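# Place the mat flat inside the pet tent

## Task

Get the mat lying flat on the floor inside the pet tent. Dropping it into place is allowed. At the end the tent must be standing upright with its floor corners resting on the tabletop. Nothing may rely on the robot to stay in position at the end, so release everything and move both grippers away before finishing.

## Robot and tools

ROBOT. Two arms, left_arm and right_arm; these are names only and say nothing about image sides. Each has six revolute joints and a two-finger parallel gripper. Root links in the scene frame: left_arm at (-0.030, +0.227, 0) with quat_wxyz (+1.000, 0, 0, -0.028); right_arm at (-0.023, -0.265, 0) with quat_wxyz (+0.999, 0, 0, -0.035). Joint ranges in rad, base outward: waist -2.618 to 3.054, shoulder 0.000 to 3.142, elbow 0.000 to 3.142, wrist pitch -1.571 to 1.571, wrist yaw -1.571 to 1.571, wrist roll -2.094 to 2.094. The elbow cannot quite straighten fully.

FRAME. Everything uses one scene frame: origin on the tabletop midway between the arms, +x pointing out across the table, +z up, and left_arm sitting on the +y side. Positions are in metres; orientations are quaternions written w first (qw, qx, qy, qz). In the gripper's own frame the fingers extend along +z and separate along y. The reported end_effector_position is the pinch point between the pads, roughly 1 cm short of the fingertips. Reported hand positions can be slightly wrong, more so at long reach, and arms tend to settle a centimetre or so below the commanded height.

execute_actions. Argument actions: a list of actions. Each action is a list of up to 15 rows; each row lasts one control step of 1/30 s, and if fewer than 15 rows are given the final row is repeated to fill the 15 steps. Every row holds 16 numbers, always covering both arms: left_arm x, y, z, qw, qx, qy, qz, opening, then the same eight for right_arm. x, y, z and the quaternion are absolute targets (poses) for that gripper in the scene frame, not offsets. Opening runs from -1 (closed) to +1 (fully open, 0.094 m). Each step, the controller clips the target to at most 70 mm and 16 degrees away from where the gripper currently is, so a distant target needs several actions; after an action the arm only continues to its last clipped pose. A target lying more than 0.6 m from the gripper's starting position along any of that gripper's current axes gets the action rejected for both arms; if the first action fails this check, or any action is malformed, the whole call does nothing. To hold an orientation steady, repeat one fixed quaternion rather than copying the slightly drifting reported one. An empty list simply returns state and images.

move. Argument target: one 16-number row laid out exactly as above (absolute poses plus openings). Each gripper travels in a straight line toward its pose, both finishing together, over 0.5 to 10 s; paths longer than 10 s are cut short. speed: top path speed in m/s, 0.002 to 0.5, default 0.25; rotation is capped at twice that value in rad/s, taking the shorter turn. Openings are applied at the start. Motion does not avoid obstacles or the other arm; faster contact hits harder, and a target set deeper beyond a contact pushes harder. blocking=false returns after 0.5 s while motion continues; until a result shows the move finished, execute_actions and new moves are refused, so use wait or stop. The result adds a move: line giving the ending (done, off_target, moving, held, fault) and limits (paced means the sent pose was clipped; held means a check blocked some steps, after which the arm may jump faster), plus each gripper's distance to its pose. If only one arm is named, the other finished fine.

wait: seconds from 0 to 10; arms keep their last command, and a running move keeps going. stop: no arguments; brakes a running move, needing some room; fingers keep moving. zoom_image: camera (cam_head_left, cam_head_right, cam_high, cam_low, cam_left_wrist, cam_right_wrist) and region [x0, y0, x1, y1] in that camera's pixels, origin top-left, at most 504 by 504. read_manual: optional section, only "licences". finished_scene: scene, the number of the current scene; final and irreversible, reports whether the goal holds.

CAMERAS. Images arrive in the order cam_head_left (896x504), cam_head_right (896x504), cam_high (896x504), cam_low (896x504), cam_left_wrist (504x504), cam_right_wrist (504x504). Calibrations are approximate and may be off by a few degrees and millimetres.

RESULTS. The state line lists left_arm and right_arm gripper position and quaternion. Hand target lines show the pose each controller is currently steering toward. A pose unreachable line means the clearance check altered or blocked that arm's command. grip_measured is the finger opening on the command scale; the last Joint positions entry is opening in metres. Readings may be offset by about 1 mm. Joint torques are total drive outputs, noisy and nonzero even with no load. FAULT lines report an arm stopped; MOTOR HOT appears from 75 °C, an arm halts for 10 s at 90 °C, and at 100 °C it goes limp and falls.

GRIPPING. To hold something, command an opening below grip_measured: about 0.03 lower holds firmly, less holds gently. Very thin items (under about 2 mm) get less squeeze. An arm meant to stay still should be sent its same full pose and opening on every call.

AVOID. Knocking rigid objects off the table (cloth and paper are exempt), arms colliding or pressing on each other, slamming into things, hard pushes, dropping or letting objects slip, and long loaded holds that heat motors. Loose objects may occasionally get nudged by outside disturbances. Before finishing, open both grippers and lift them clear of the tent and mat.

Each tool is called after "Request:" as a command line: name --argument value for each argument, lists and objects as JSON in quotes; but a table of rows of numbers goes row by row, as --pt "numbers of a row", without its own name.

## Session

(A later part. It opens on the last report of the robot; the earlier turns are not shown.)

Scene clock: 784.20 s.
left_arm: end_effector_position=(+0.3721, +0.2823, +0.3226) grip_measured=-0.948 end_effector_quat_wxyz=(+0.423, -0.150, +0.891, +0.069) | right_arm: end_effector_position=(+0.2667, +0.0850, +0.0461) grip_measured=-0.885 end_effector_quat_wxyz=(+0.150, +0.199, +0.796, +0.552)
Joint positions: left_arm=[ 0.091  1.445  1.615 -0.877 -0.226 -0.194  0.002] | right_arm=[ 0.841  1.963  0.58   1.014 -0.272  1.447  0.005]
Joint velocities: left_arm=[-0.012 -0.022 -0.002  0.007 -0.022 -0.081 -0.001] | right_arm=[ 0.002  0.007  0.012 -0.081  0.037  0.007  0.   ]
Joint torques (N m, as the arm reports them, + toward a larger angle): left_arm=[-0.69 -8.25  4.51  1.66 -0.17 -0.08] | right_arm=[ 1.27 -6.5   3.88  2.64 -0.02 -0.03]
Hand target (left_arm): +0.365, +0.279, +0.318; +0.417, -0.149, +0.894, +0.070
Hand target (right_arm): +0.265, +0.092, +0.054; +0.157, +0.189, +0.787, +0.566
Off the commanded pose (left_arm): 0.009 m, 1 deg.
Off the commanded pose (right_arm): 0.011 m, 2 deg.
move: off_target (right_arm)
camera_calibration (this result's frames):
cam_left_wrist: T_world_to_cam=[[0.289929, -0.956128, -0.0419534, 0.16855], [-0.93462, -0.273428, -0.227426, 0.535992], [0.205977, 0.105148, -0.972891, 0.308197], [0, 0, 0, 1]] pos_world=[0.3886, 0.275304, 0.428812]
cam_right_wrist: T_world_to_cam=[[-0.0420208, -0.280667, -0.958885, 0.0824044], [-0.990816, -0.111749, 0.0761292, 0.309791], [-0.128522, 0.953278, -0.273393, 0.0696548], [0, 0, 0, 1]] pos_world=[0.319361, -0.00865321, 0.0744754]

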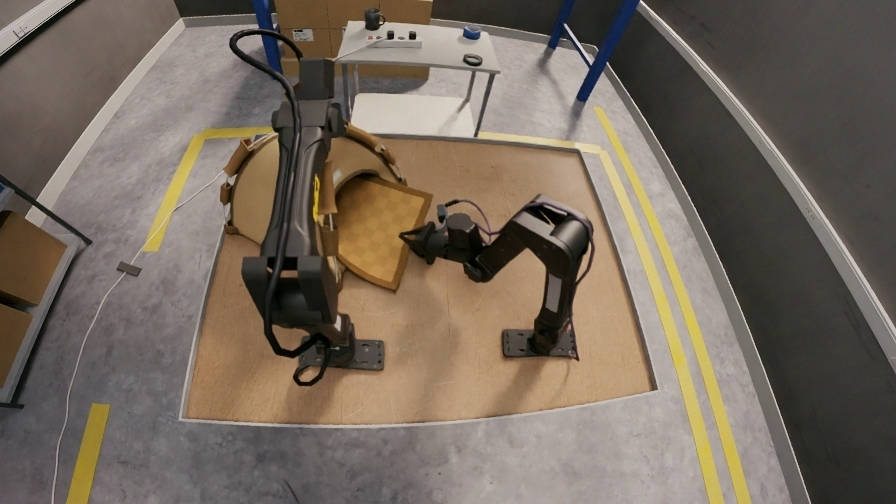

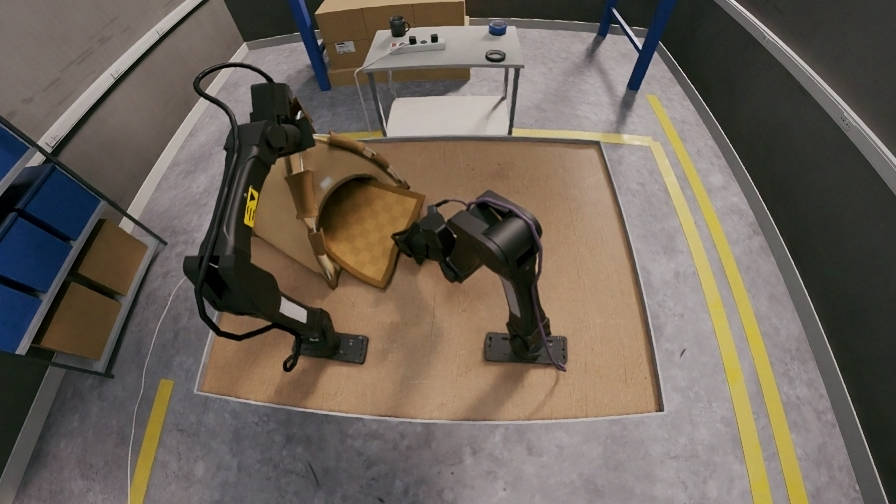

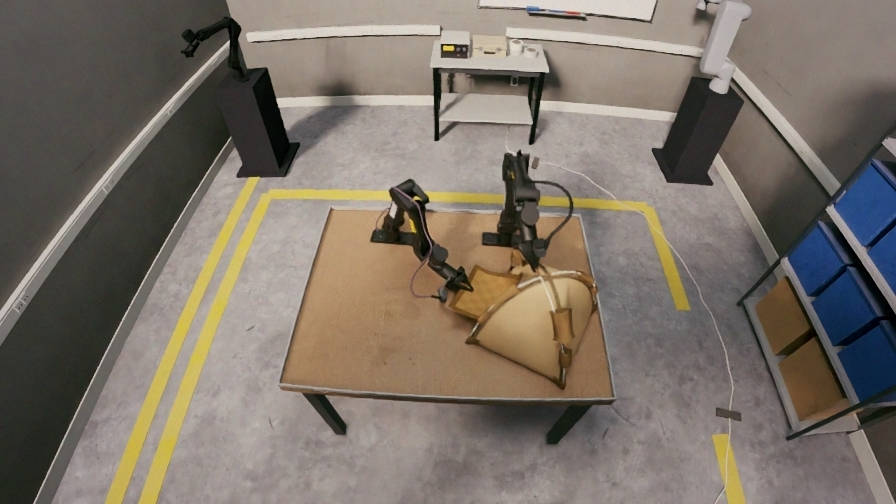

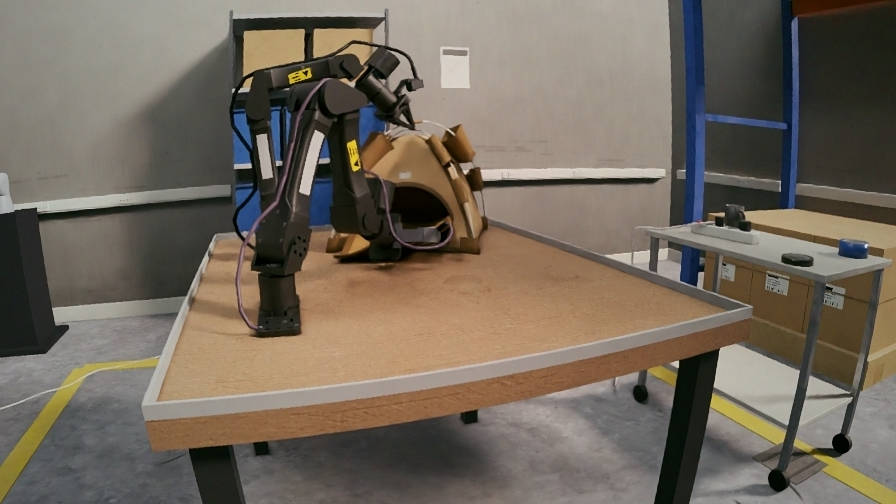

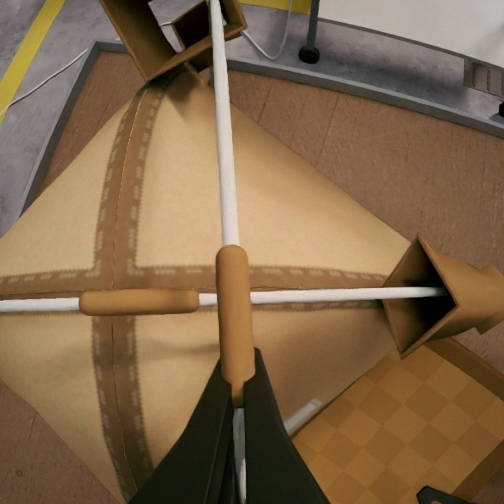

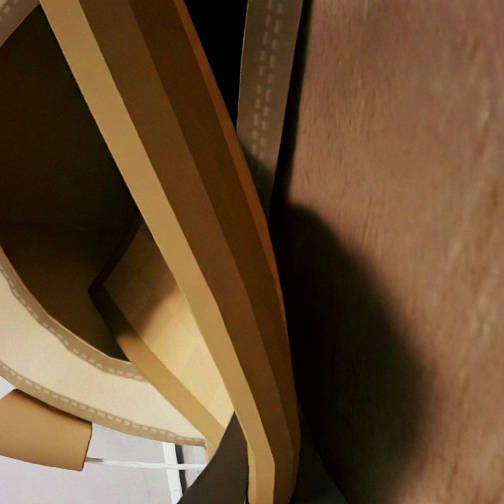

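Request:
move --target '[0.365,0.2794,0.318,0.4168,-0.1496,0.8939,0.0697,-0.96, 0.292,0.131,0.058,0.1071,0.2566,0.7672,0.5779,-0.92]' --speed 0.05

Scene clock: 818.13 s.
left_arm: end_effector_position=(+0.3721, +0.2823, +0.3226) grip_measured=-0.948 end_effector_quat_wxyz=(+0.423, -0.150, +0.891, +0.069) | right_arm: end_effector_position=(+0.2872, +0.1219, +0.0508) grip_measured=-0.885 end_effector_quat_wxyz=(+0.102, +0.260, +0.772, +0.571)
Joint positions: left_arm=[ 0.091  1.445  1.615 -0.877 -0.226 -0.194  0.002] | right_arm=[ 0.873  2.05   0.749  0.956 -0.251  1.631  0.005]
Joint velocities: left_arm=[-0.017 -0.002 -0.002  0.037 -0.007  0.022  0.   ] | right_arm=[-0.027  0.017 -0.002  0.066  0.11  -0.037 -0.001]
Joint torques (N m, as the arm reports them, + toward a larger angle): left_arm=[-0.76 -8.19  4.55  1.68 -0.16 -0.06] | right_arm=[ 0.9  -7.63  6.64  2.08  0.08  0.01]
Hand target (left_arm): +0.365, +0.279, +0.318; +0.417, -0.149, +0.894, +0.070
Hand target (right_arm): +0.291, +0.131, +0.058; +0.107, +0.257, +0.767, +0.578
Off the commanded pose (left_arm): 0.009 m, 1 deg.
Off the commanded pose (right_arm): 0.013 m, 1 deg.
move: off_target (right_arm)
camera_calibration (this result's frames):
cam_left_wrist: T_world_to_cam=[[0.289929, -0.956128, -0.0419534, 0.16855], [-0.93462, -0.273428, -0.227426, 0.535992], [0.205977, 0.105148, -0.972891, 0.308197], [0, 0, 0, 1]] pos_world=[0.3886, 0.275304, 0.428812]
cam_right_wrist: T_world_to_cam=[[-0.178319, -0.1828, -0.966843, 0.125802], [-0.977926, -0.0758441, 0.194703, 0.319777], [-0.108921, 0.98022, -0.165241, 0.0240259], [0, 0, 0, 1]] pos_world=[0.337768, 0.0236992, 0.0633397]

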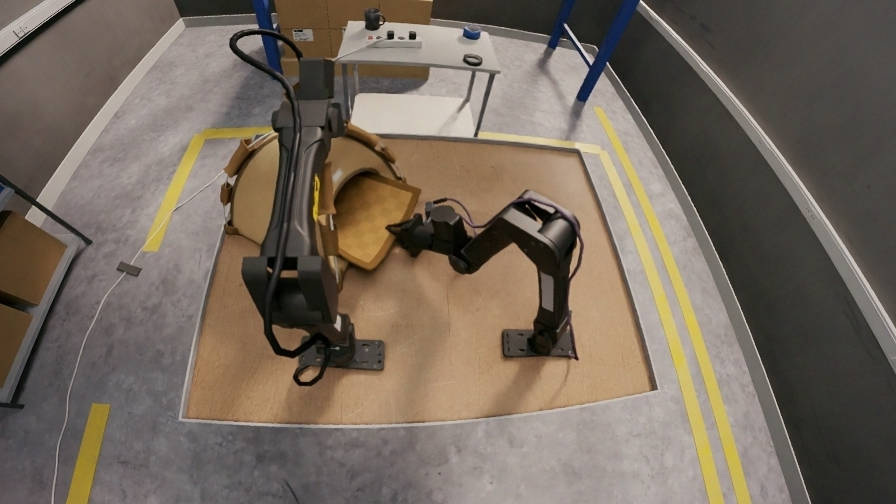

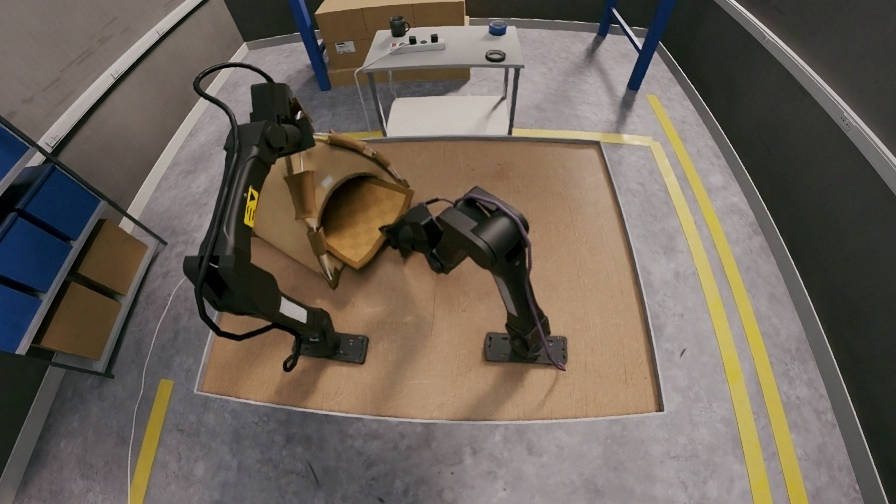

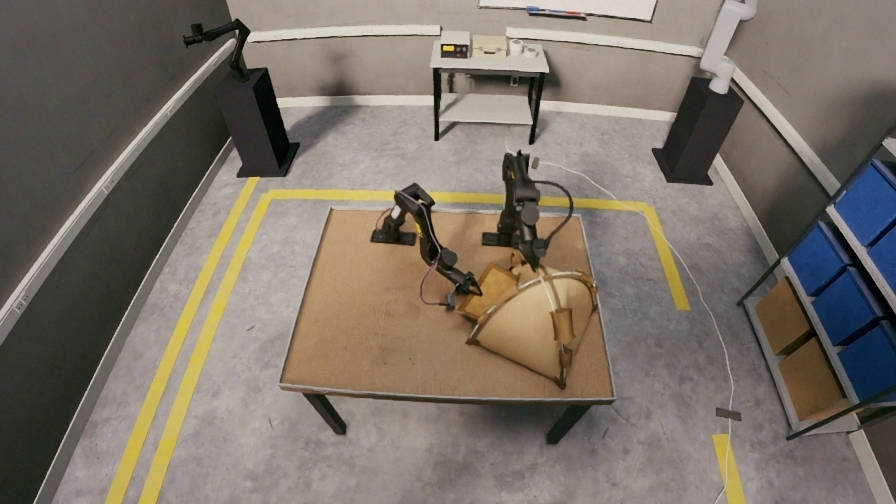

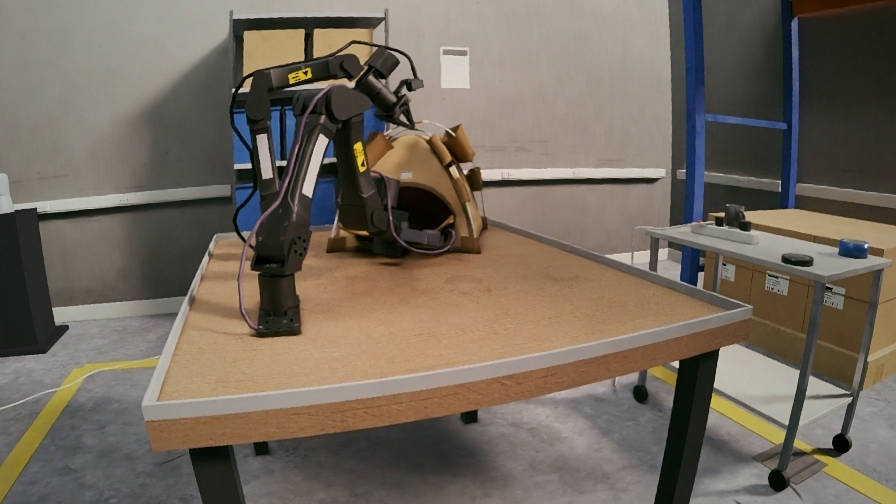

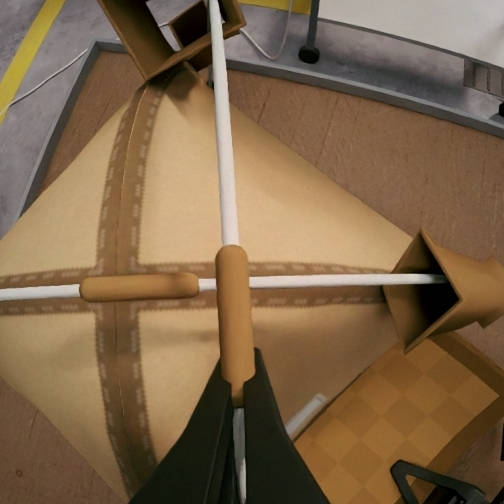

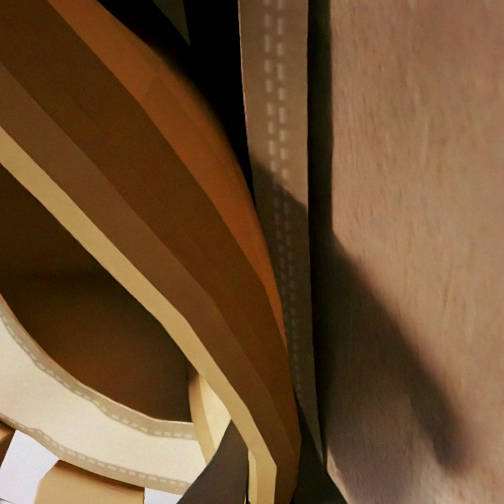

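Request:
move --target '[0.365,0.2794,0.318,0.4168,-0.1496,0.8939,0.0697,-0.96, 0.309,0.166,0.063,0.1963,0.0776,0.8053,0.5542,-0.92]' --speed 0.09

Scene clock: 827.20 s.
left_arm: end_effector_position=(+0.3721, +0.2823, +0.3226) grip_measured=-0.948 end_effector_quat_wxyz=(+0.423, -0.150, +0.891, +0.069) | right_arm: end_effector_position=(+0.3071, +0.1542, +0.0522) grip_measured=-0.885 end_effector_quat_wxyz=(+0.189, +0.095, +0.811, +0.545)
Joint positions: left_arm=[ 0.091  1.445  1.615 -0.877 -0.226 -0.194  0.002] | right_arm=[ 0.873  2.129  0.933  0.838 -0.298  1.244  0.005]
Joint velocities: left_arm=[-0.007 -0.002 -0.032 -0.022 -0.022 -0.022 -0.   ] | right_arm=[-0.017 -0.027  0.012  0.081 -0.051 -0.022  0.   ]
Joint torques (N m, as the arm reports them, + toward a larger angle): left_arm=[-0.71 -8.18  4.52  1.68 -0.17 -0.06] | right_arm=[ 0.98 -8.78  7.13  2.12 -0.13 -0.14]
Hand target (left_arm): +0.365, +0.279, +0.318; +0.417, -0.149, +0.894, +0.070
Hand target (right_arm): +0.308, +0.166, +0.063; +0.197, +0.078, +0.805, +0.554
Off the commanded pose (left_arm): 0.009 m, 1 deg.
Off the commanded pose (right_arm): 0.016 m, 3 deg.
move: off_target (right_arm)
camera_calibration (this result's frames):
cam_left_wrist: T_world_to_cam=[[0.289929, -0.956128, -0.0419534, 0.16855], [-0.93462, -0.273428, -0.227426, 0.535992], [0.205977, 0.105148, -0.972891, 0.308197], [0, 0, 0, 1]] pos_world=[0.3886, 0.275304, 0.428812]
cam_right_wrist: T_world_to_cam=[[0.157559, -0.343844, -0.925714, 0.0560607], [-0.968824, -0.235319, -0.0774901, 0.377443], [-0.191193, 0.909063, -0.370201, 0.0416853], [0, 0, 0, 1]] pos_world=[0.364813, 0.0702011, 0.0965763]

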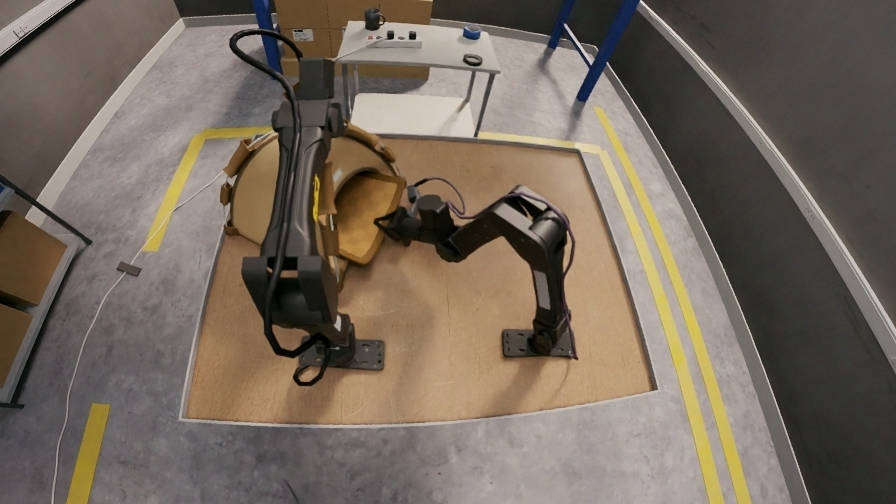

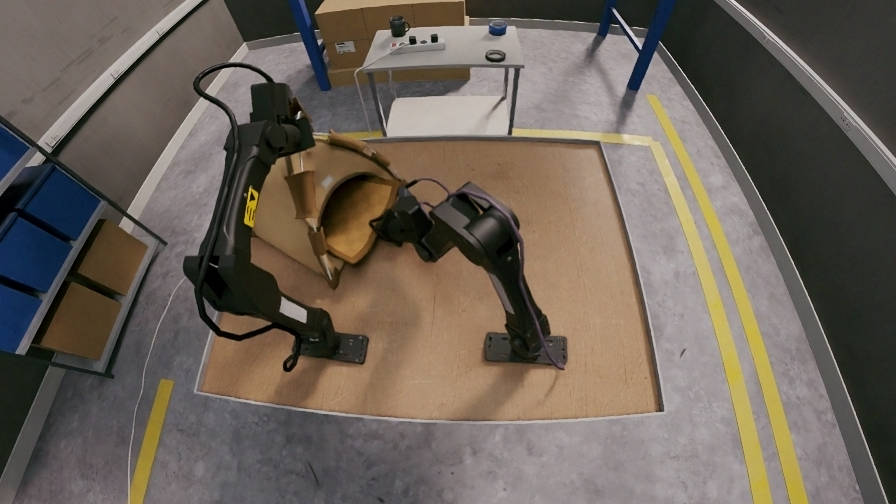

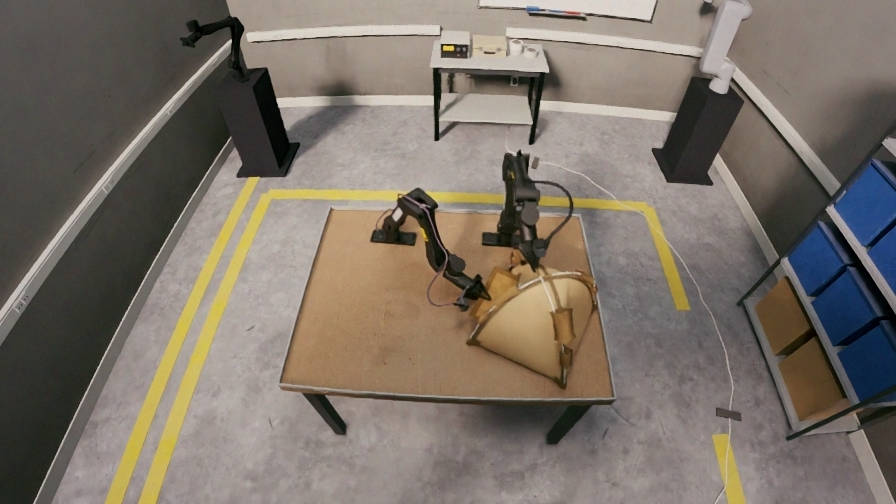

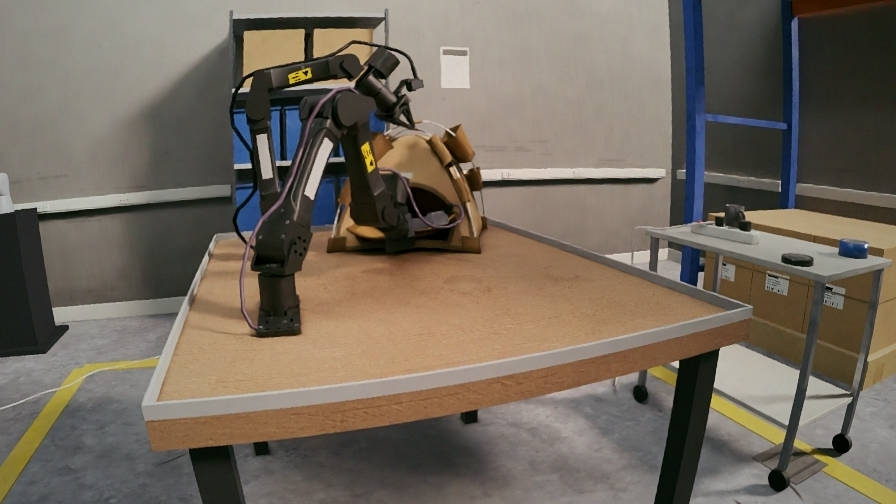

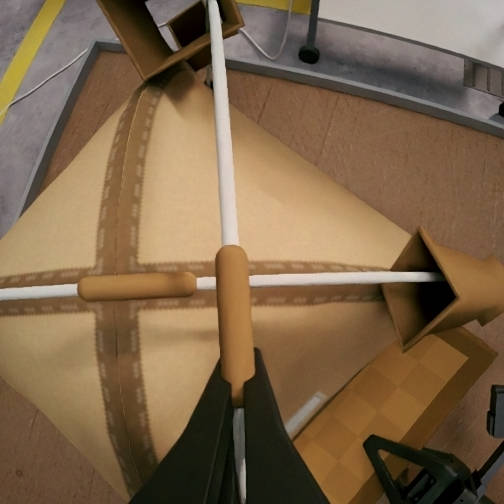

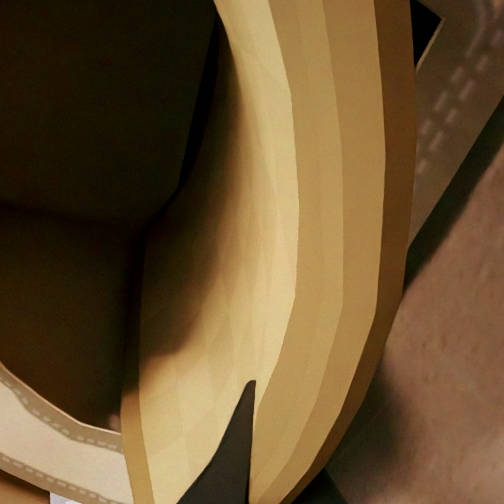

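Request:
move --target '[0.365,0.2794,0.318,0.4168,-0.1496,0.8939,0.0697,-0.96, 0.324,0.195,0.066,0.1047,0.2869,0.7673,0.5640,-0.92]' --speed 0.11

Scene clock: 833.80 s.
left_arm: end_effector_position=(+0.3721, +0.2823, +0.3226) grip_measured=-0.948 end_effector_quat_wxyz=(+0.423, -0.150, +0.891, +0.069) | right_arm: end_effector_position=(+0.3200, +0.1822, +0.0510) grip_measured=-0.885 end_effector_quat_wxyz=(+0.099, +0.295, +0.776, +0.548)
Joint positions: left_arm=[ 0.091  1.445  1.615 -0.877 -0.226 -0.194  0.002] | right_arm=[ 0.936  2.174  1.078  0.702 -0.151  1.693  0.005]
Joint velocities: left_arm=[-0.002 -0.022 -0.012  0.066  0.022 -0.022  0.002] | right_arm=[-0.007  0.002 -0.007 -0.081 -0.022 -0.022 -0.001]
Joint torques (N m, as the arm reports them, + toward a larger angle): left_arm=[-0.73 -8.23  4.49  1.69 -0.16 -0.05] | right_arm=[ 1.06 -9.61  7.79  2.2   0.09 -0.02]
Hand target (left_arm): +0.365, +0.279, +0.318; +0.417, -0.149, +0.894, +0.070
Hand target (right_arm): +0.322, +0.194, +0.066; +0.104, +0.287, +0.767, +0.564
Off the commanded pose (left_arm): 0.009 m, 1 deg.
Off the commanded pose (right_arm): 0.020 m, 2 deg.
move: off_target (right_arm)
camera_calibration (this result's frames):
cam_left_wrist: T_world_to_cam=[[0.289929, -0.956128, -0.0419534, 0.16855], [-0.93462, -0.273428, -0.227426, 0.535992], [0.205977, 0.105148, -0.972891, 0.308197], [0, 0, 0, 1]] pos_world=[0.3886, 0.275304, 0.428812]
cam_right_wrist: T_world_to_cam=[[-0.243446, -0.202583, -0.948522, 0.166339], [-0.967487, -0.01842, 0.252247, 0.339711], [-0.0685728, 0.979092, -0.191512, -0.0428887], [0, 0, 0, 1]] pos_world=[0.36622, 0.081947, 0.0638716]

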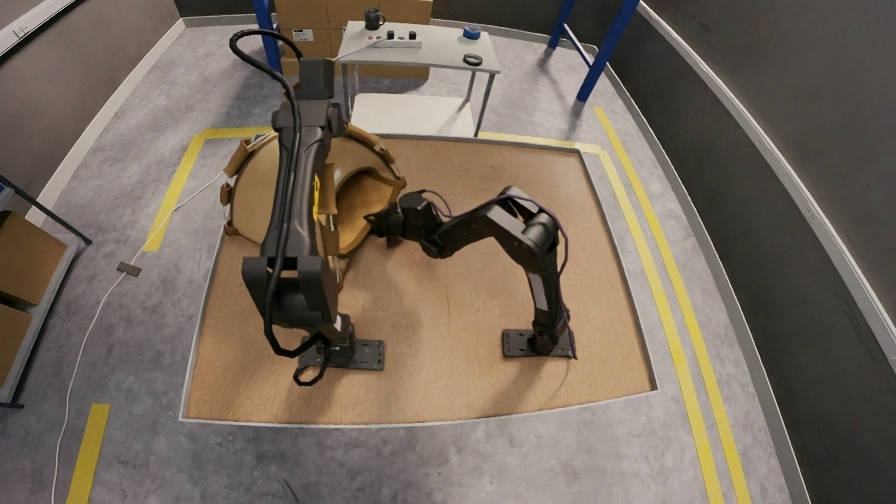

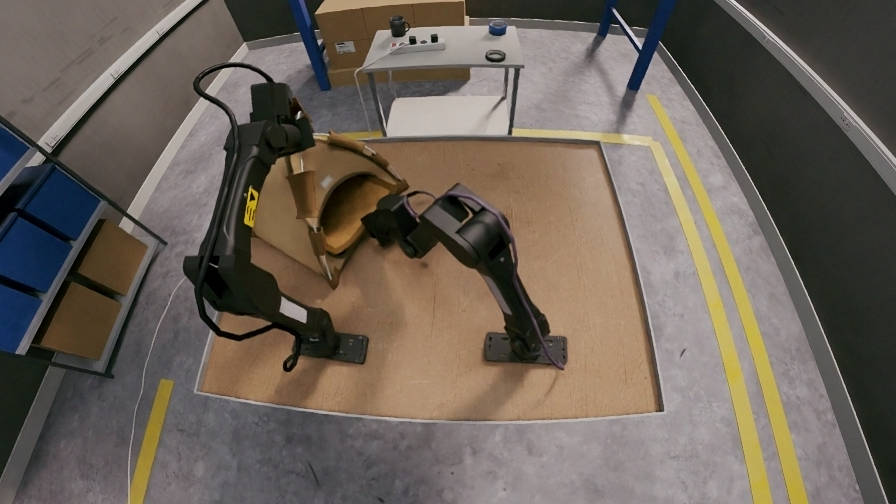

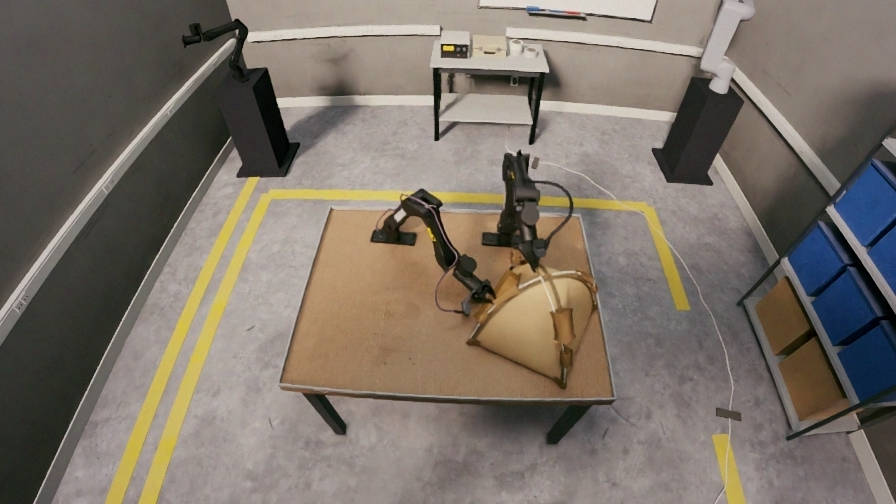

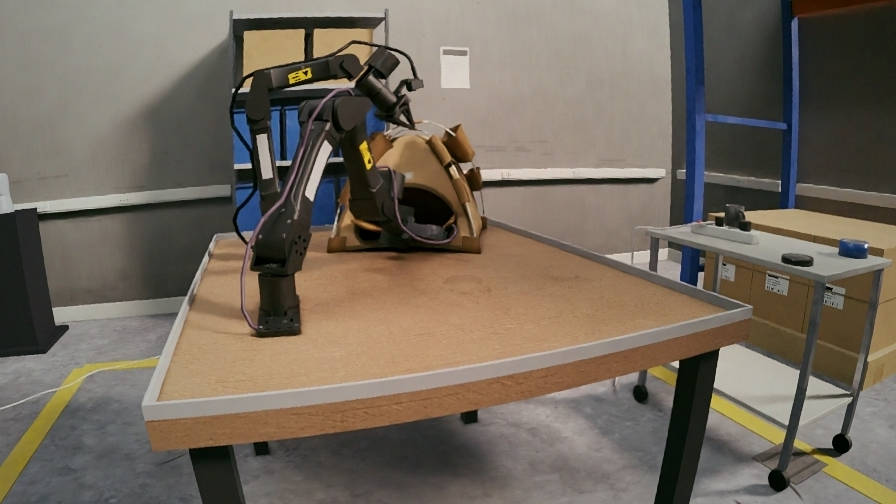

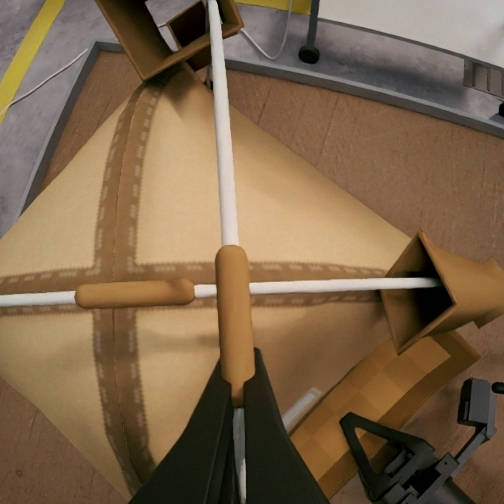

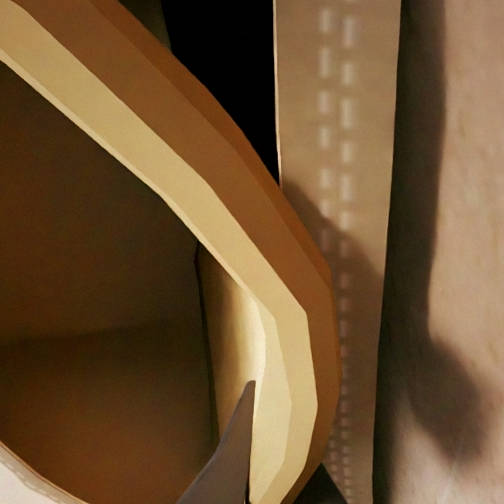

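Request:
zoom_image --camera "cam_head_right" --region '[290, 150, 450, 300]'

Request:
zoom_image --camera "cam_low" --region '[320, 160, 500, 270]'

Region (290, 150, 450, 300) of cam_head_right's 896x504 image, scaled by 3.150, with more detail than that image has; it fills the top 472 rows of this view, and the rest is white.

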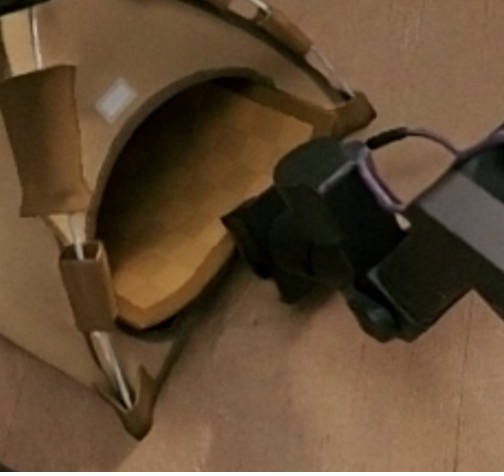

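Region (320, 160, 500, 270) of cam_low's 896x504 image, scaled by 2.800, with more detail than that image has.

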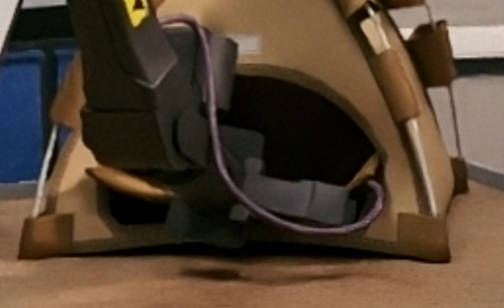

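Request:
move --target '[0.365,0.2794,0.318,0.4168,-0.1496,0.8939,0.0697,-0.96, 0.339,0.212,0.073,0.1086,0.3344,0.7690,0.5336,-0.92]' --speed 0.05

Scene clock: 843.57 s.
left_arm: end_effector_position=(+0.3721, +0.2823, +0.3226) grip_measured=-0.948 end_effector_quat_wxyz=(+0.423, -0.150, +0.891, +0.069) | right_arm: end_effector_position=(+0.3349, +0.2025, +0.0604) grip_measured=-0.885 end_effector_quat_wxyz=(+0.100, +0.337, +0.776, +0.523)
Joint positions: left_arm=[ 0.091  1.445  1.615 -0.877 -0.226 -0.194  0.002] | right_arm=[ 0.964  2.194  1.24   0.506 -0.07   1.758  0.005]
Joint velocities: left_arm=[-0.017  0.002 -0.017 -0.066 -0.007 -0.037 -0.001] | right_arm=[ 0.002 -0.007  0.007 -0.037 -0.022 -0.125  0.   ]
Joint torques (N m, as the arm reports them, + toward a larger angle): left_arm=[-0.74 -8.26  4.49  1.67 -0.18 -0.07] | right_arm=[  0.83 -10.17   8.1    2.11   0.17  -0.05]
Hand target (left_arm): +0.365, +0.279, +0.318; +0.417, -0.149, +0.894, +0.070
Hand target (right_arm): +0.338, +0.212, +0.073; +0.108, +0.334, +0.769, +0.534
Off the commanded pose (left_arm): 0.009 m, 1 deg.
Off the commanded pose (right_arm): 0.016 m, 2 deg.
move: off_target (right_arm)
camera_calibration (this result's frames):
cam_left_wrist: T_world_to_cam=[[0.289929, -0.956128, -0.0419534, 0.16855], [-0.93462, -0.273428, -0.227426, 0.535992], [0.205977, 0.105148, -0.972891, 0.308197], [0, 0, 0, 1]] pos_world=[0.3886, 0.275304, 0.428812]
cam_right_wrist: T_world_to_cam=[[-0.313536, -0.210915, -0.925856, 0.206808], [-0.949528, 0.0598569, 0.307917, 0.326823], [-0.0095255, 0.97567, -0.219037, -0.0773202], [0, 0, 0, 1]] pos_world=[0.374433, 0.0994953, 0.0739039]

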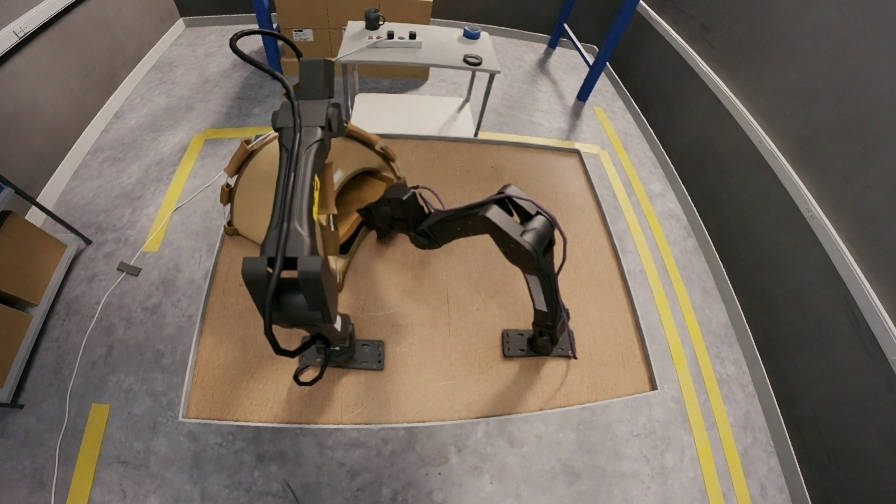

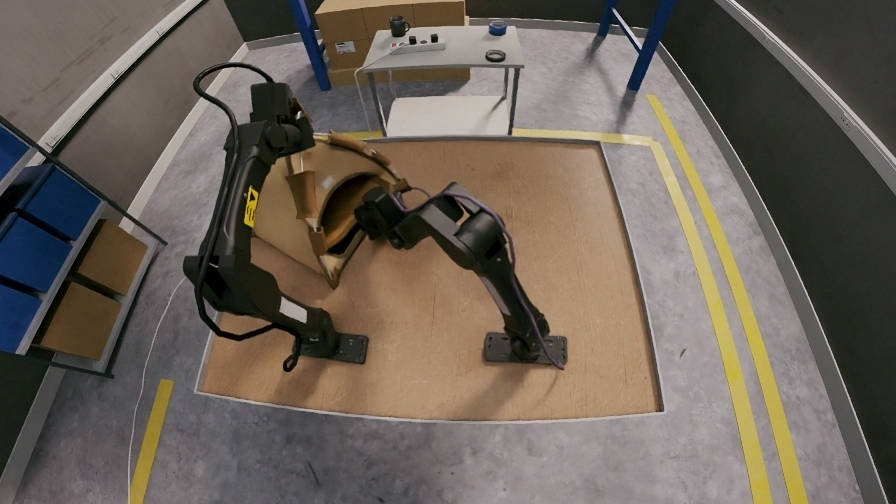

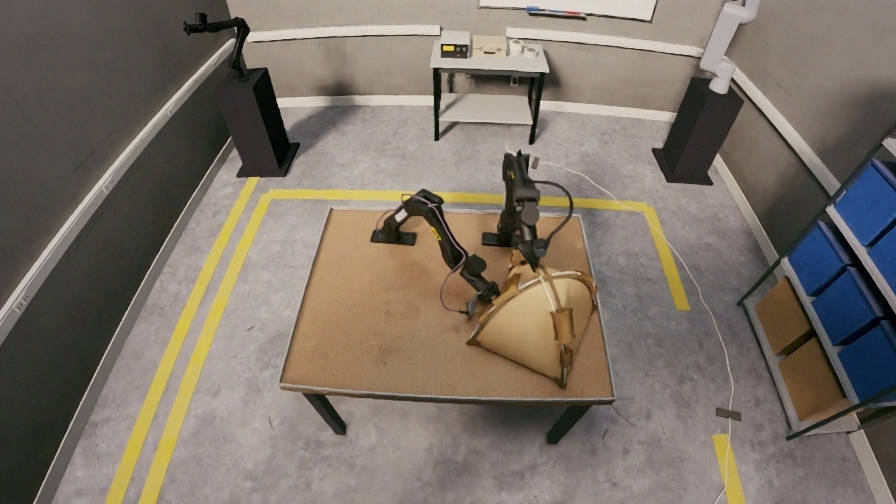

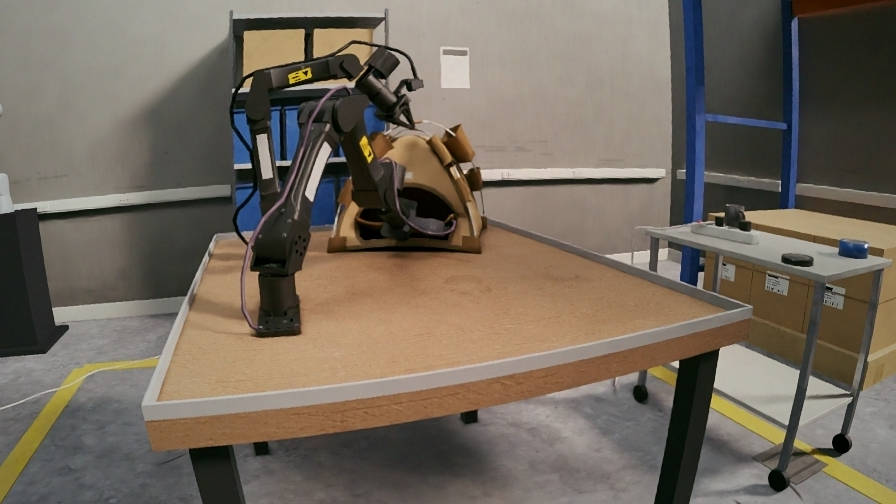

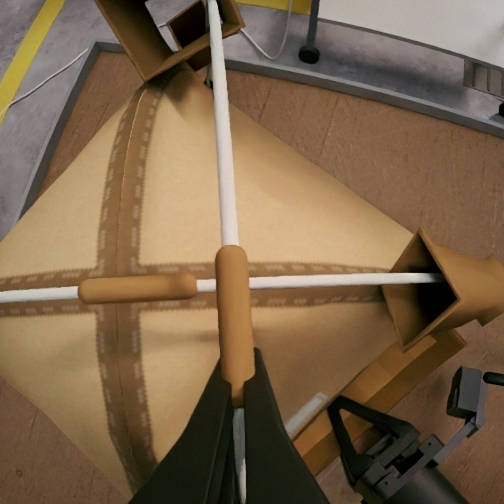

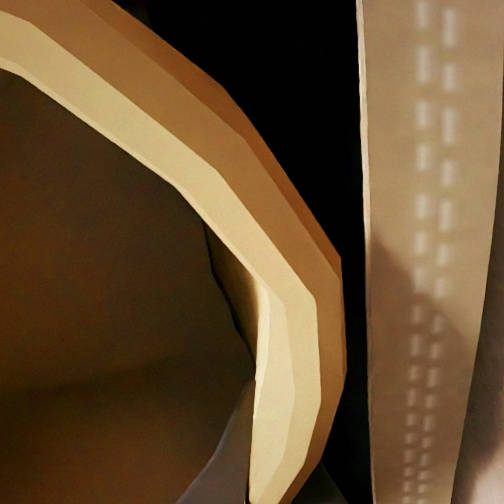

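Request:
execute_actions --actions '[]'

Scene clock: 854.50 s.
left_arm: end_effector_position=(+0.3721, +0.2823, +0.3226) grip_measured=-0.948 end_effector_quat_wxyz=(+0.423, -0.150, +0.891, +0.069) | right_arm: end_effector_position=(+0.3344, +0.2022, +0.0594) grip_measured=-0.885 end_effector_quat_wxyz=(+0.099, +0.338, +0.777, +0.522)
Joint positions: left_arm=[ 0.091  1.445  1.615 -0.877 -0.226 -0.194  0.002] | right_arm=[ 0.964  2.194  1.24   0.501 -0.07   1.759  0.005]
Joint velocities: left_arm=[-0.002 -0.017 -0.012 -0.022  0.007 -0.081  0.001] | right_arm=[ 0.007 -0.002  0.017  0.022 -0.007 -0.007  0.   ]
Joint torques (N m, as the arm reports them, + toward a larger angle): left_arm=[-0.8  -8.25  4.49  1.69 -0.17 -0.06] | right_arm=[  0.85 -10.27   8.08   2.08   0.19   0.01]
Hand target (left_arm): +0.365, +0.279, +0.318; +0.417, -0.149, +0.894, +0.070
Hand target (right_arm): +0.338, +0.212, +0.073; +0.108, +0.334, +0.769, +0.534
Off the commanded pose (left_arm): 0.009 m, 1 deg.
Off the commanded pose (right_arm): 0.017 m, 2 deg.
camera_calibration (this result's frames):
cam_left_wrist: T_world_to_cam=[[0.289929, -0.956128, -0.0419534, 0.16855], [-0.93462, -0.273428, -0.227426, 0.535992], [0.205977, 0.105148, -0.972891, 0.308197], [0, 0, 0, 1]] pos_world=[0.3886, 0.275304, 0.428812]
cam_right_wrist: T_world_to_cam=[[-0.317001, -0.213641, -0.92405, 0.207258], [-0.94837, 0.060891, 0.311266, 0.325894], [-0.0102331, 0.975013, -0.221914, -0.0767651], [0, 0, 0, 1]] pos_world=[0.373983, 0.0992818, 0.0730416]

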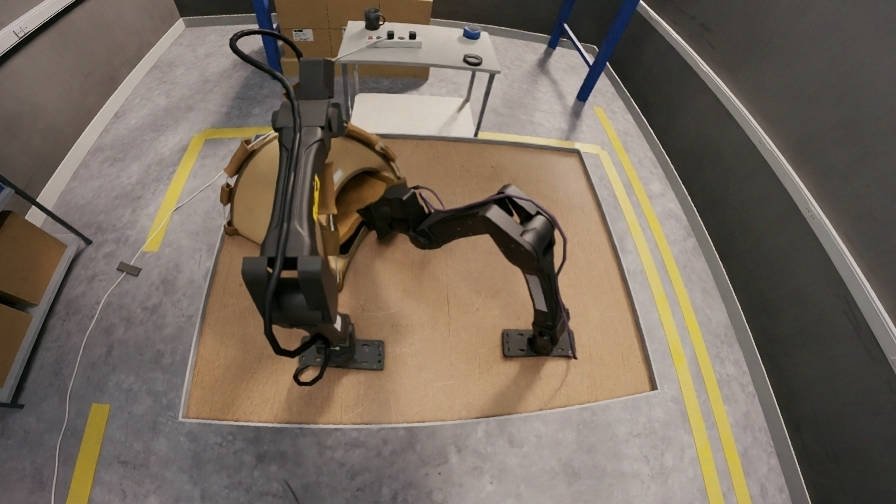

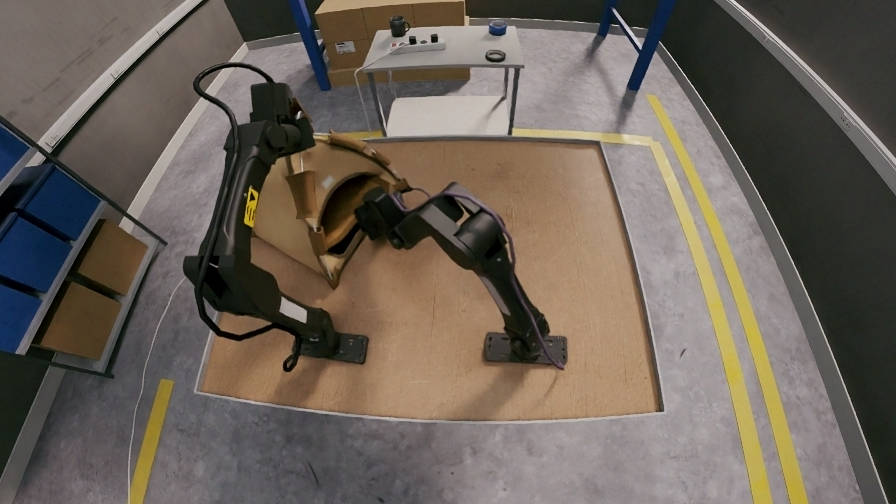

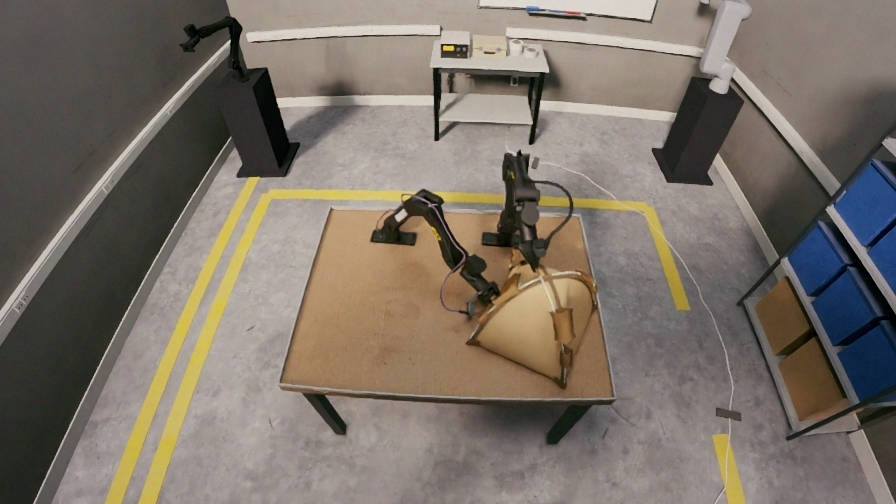

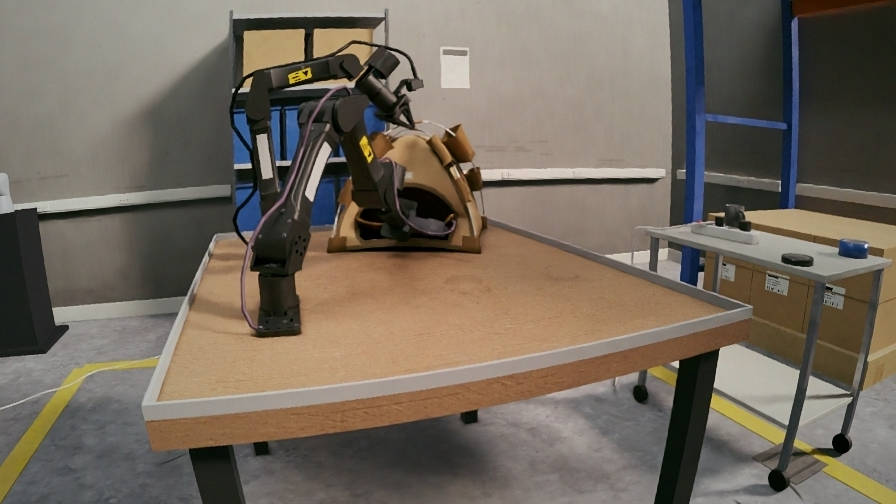

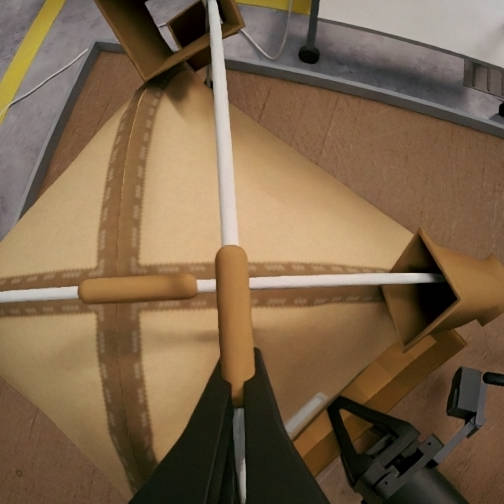

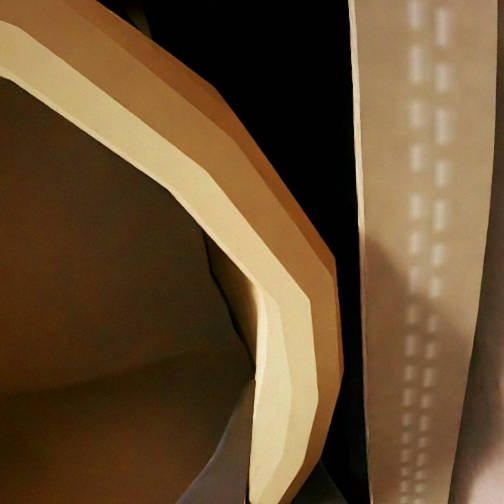

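Request:
zoom_image --camera "cam_head_right" --region '[270, 140, 450, 300]'

Request:
zoom_image --camera "cam_low" --region '[310, 150, 510, 270]'

Region (270, 140, 450, 300) of cam_head_right's 896x504 image, scaled by 2.800, with more detail than that image has.

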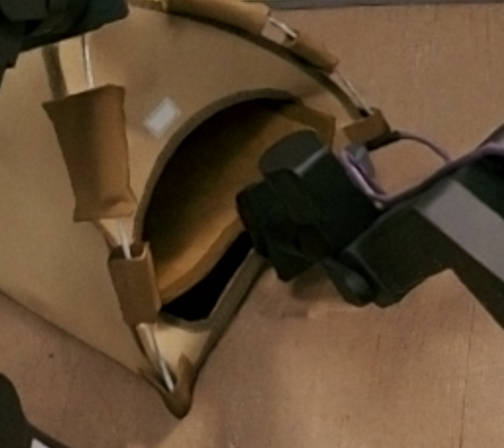

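Region (310, 150, 510, 270) of cam_low's 896x504 image, scaled by 2.520, with more detail than that image has; it fills the top 302 rows of this view, and the rest is white.

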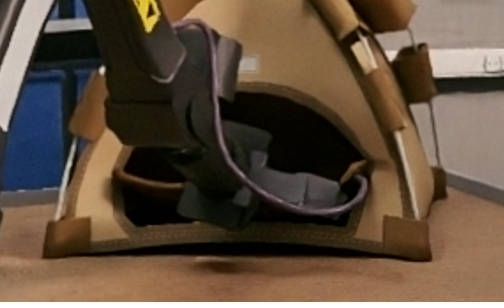

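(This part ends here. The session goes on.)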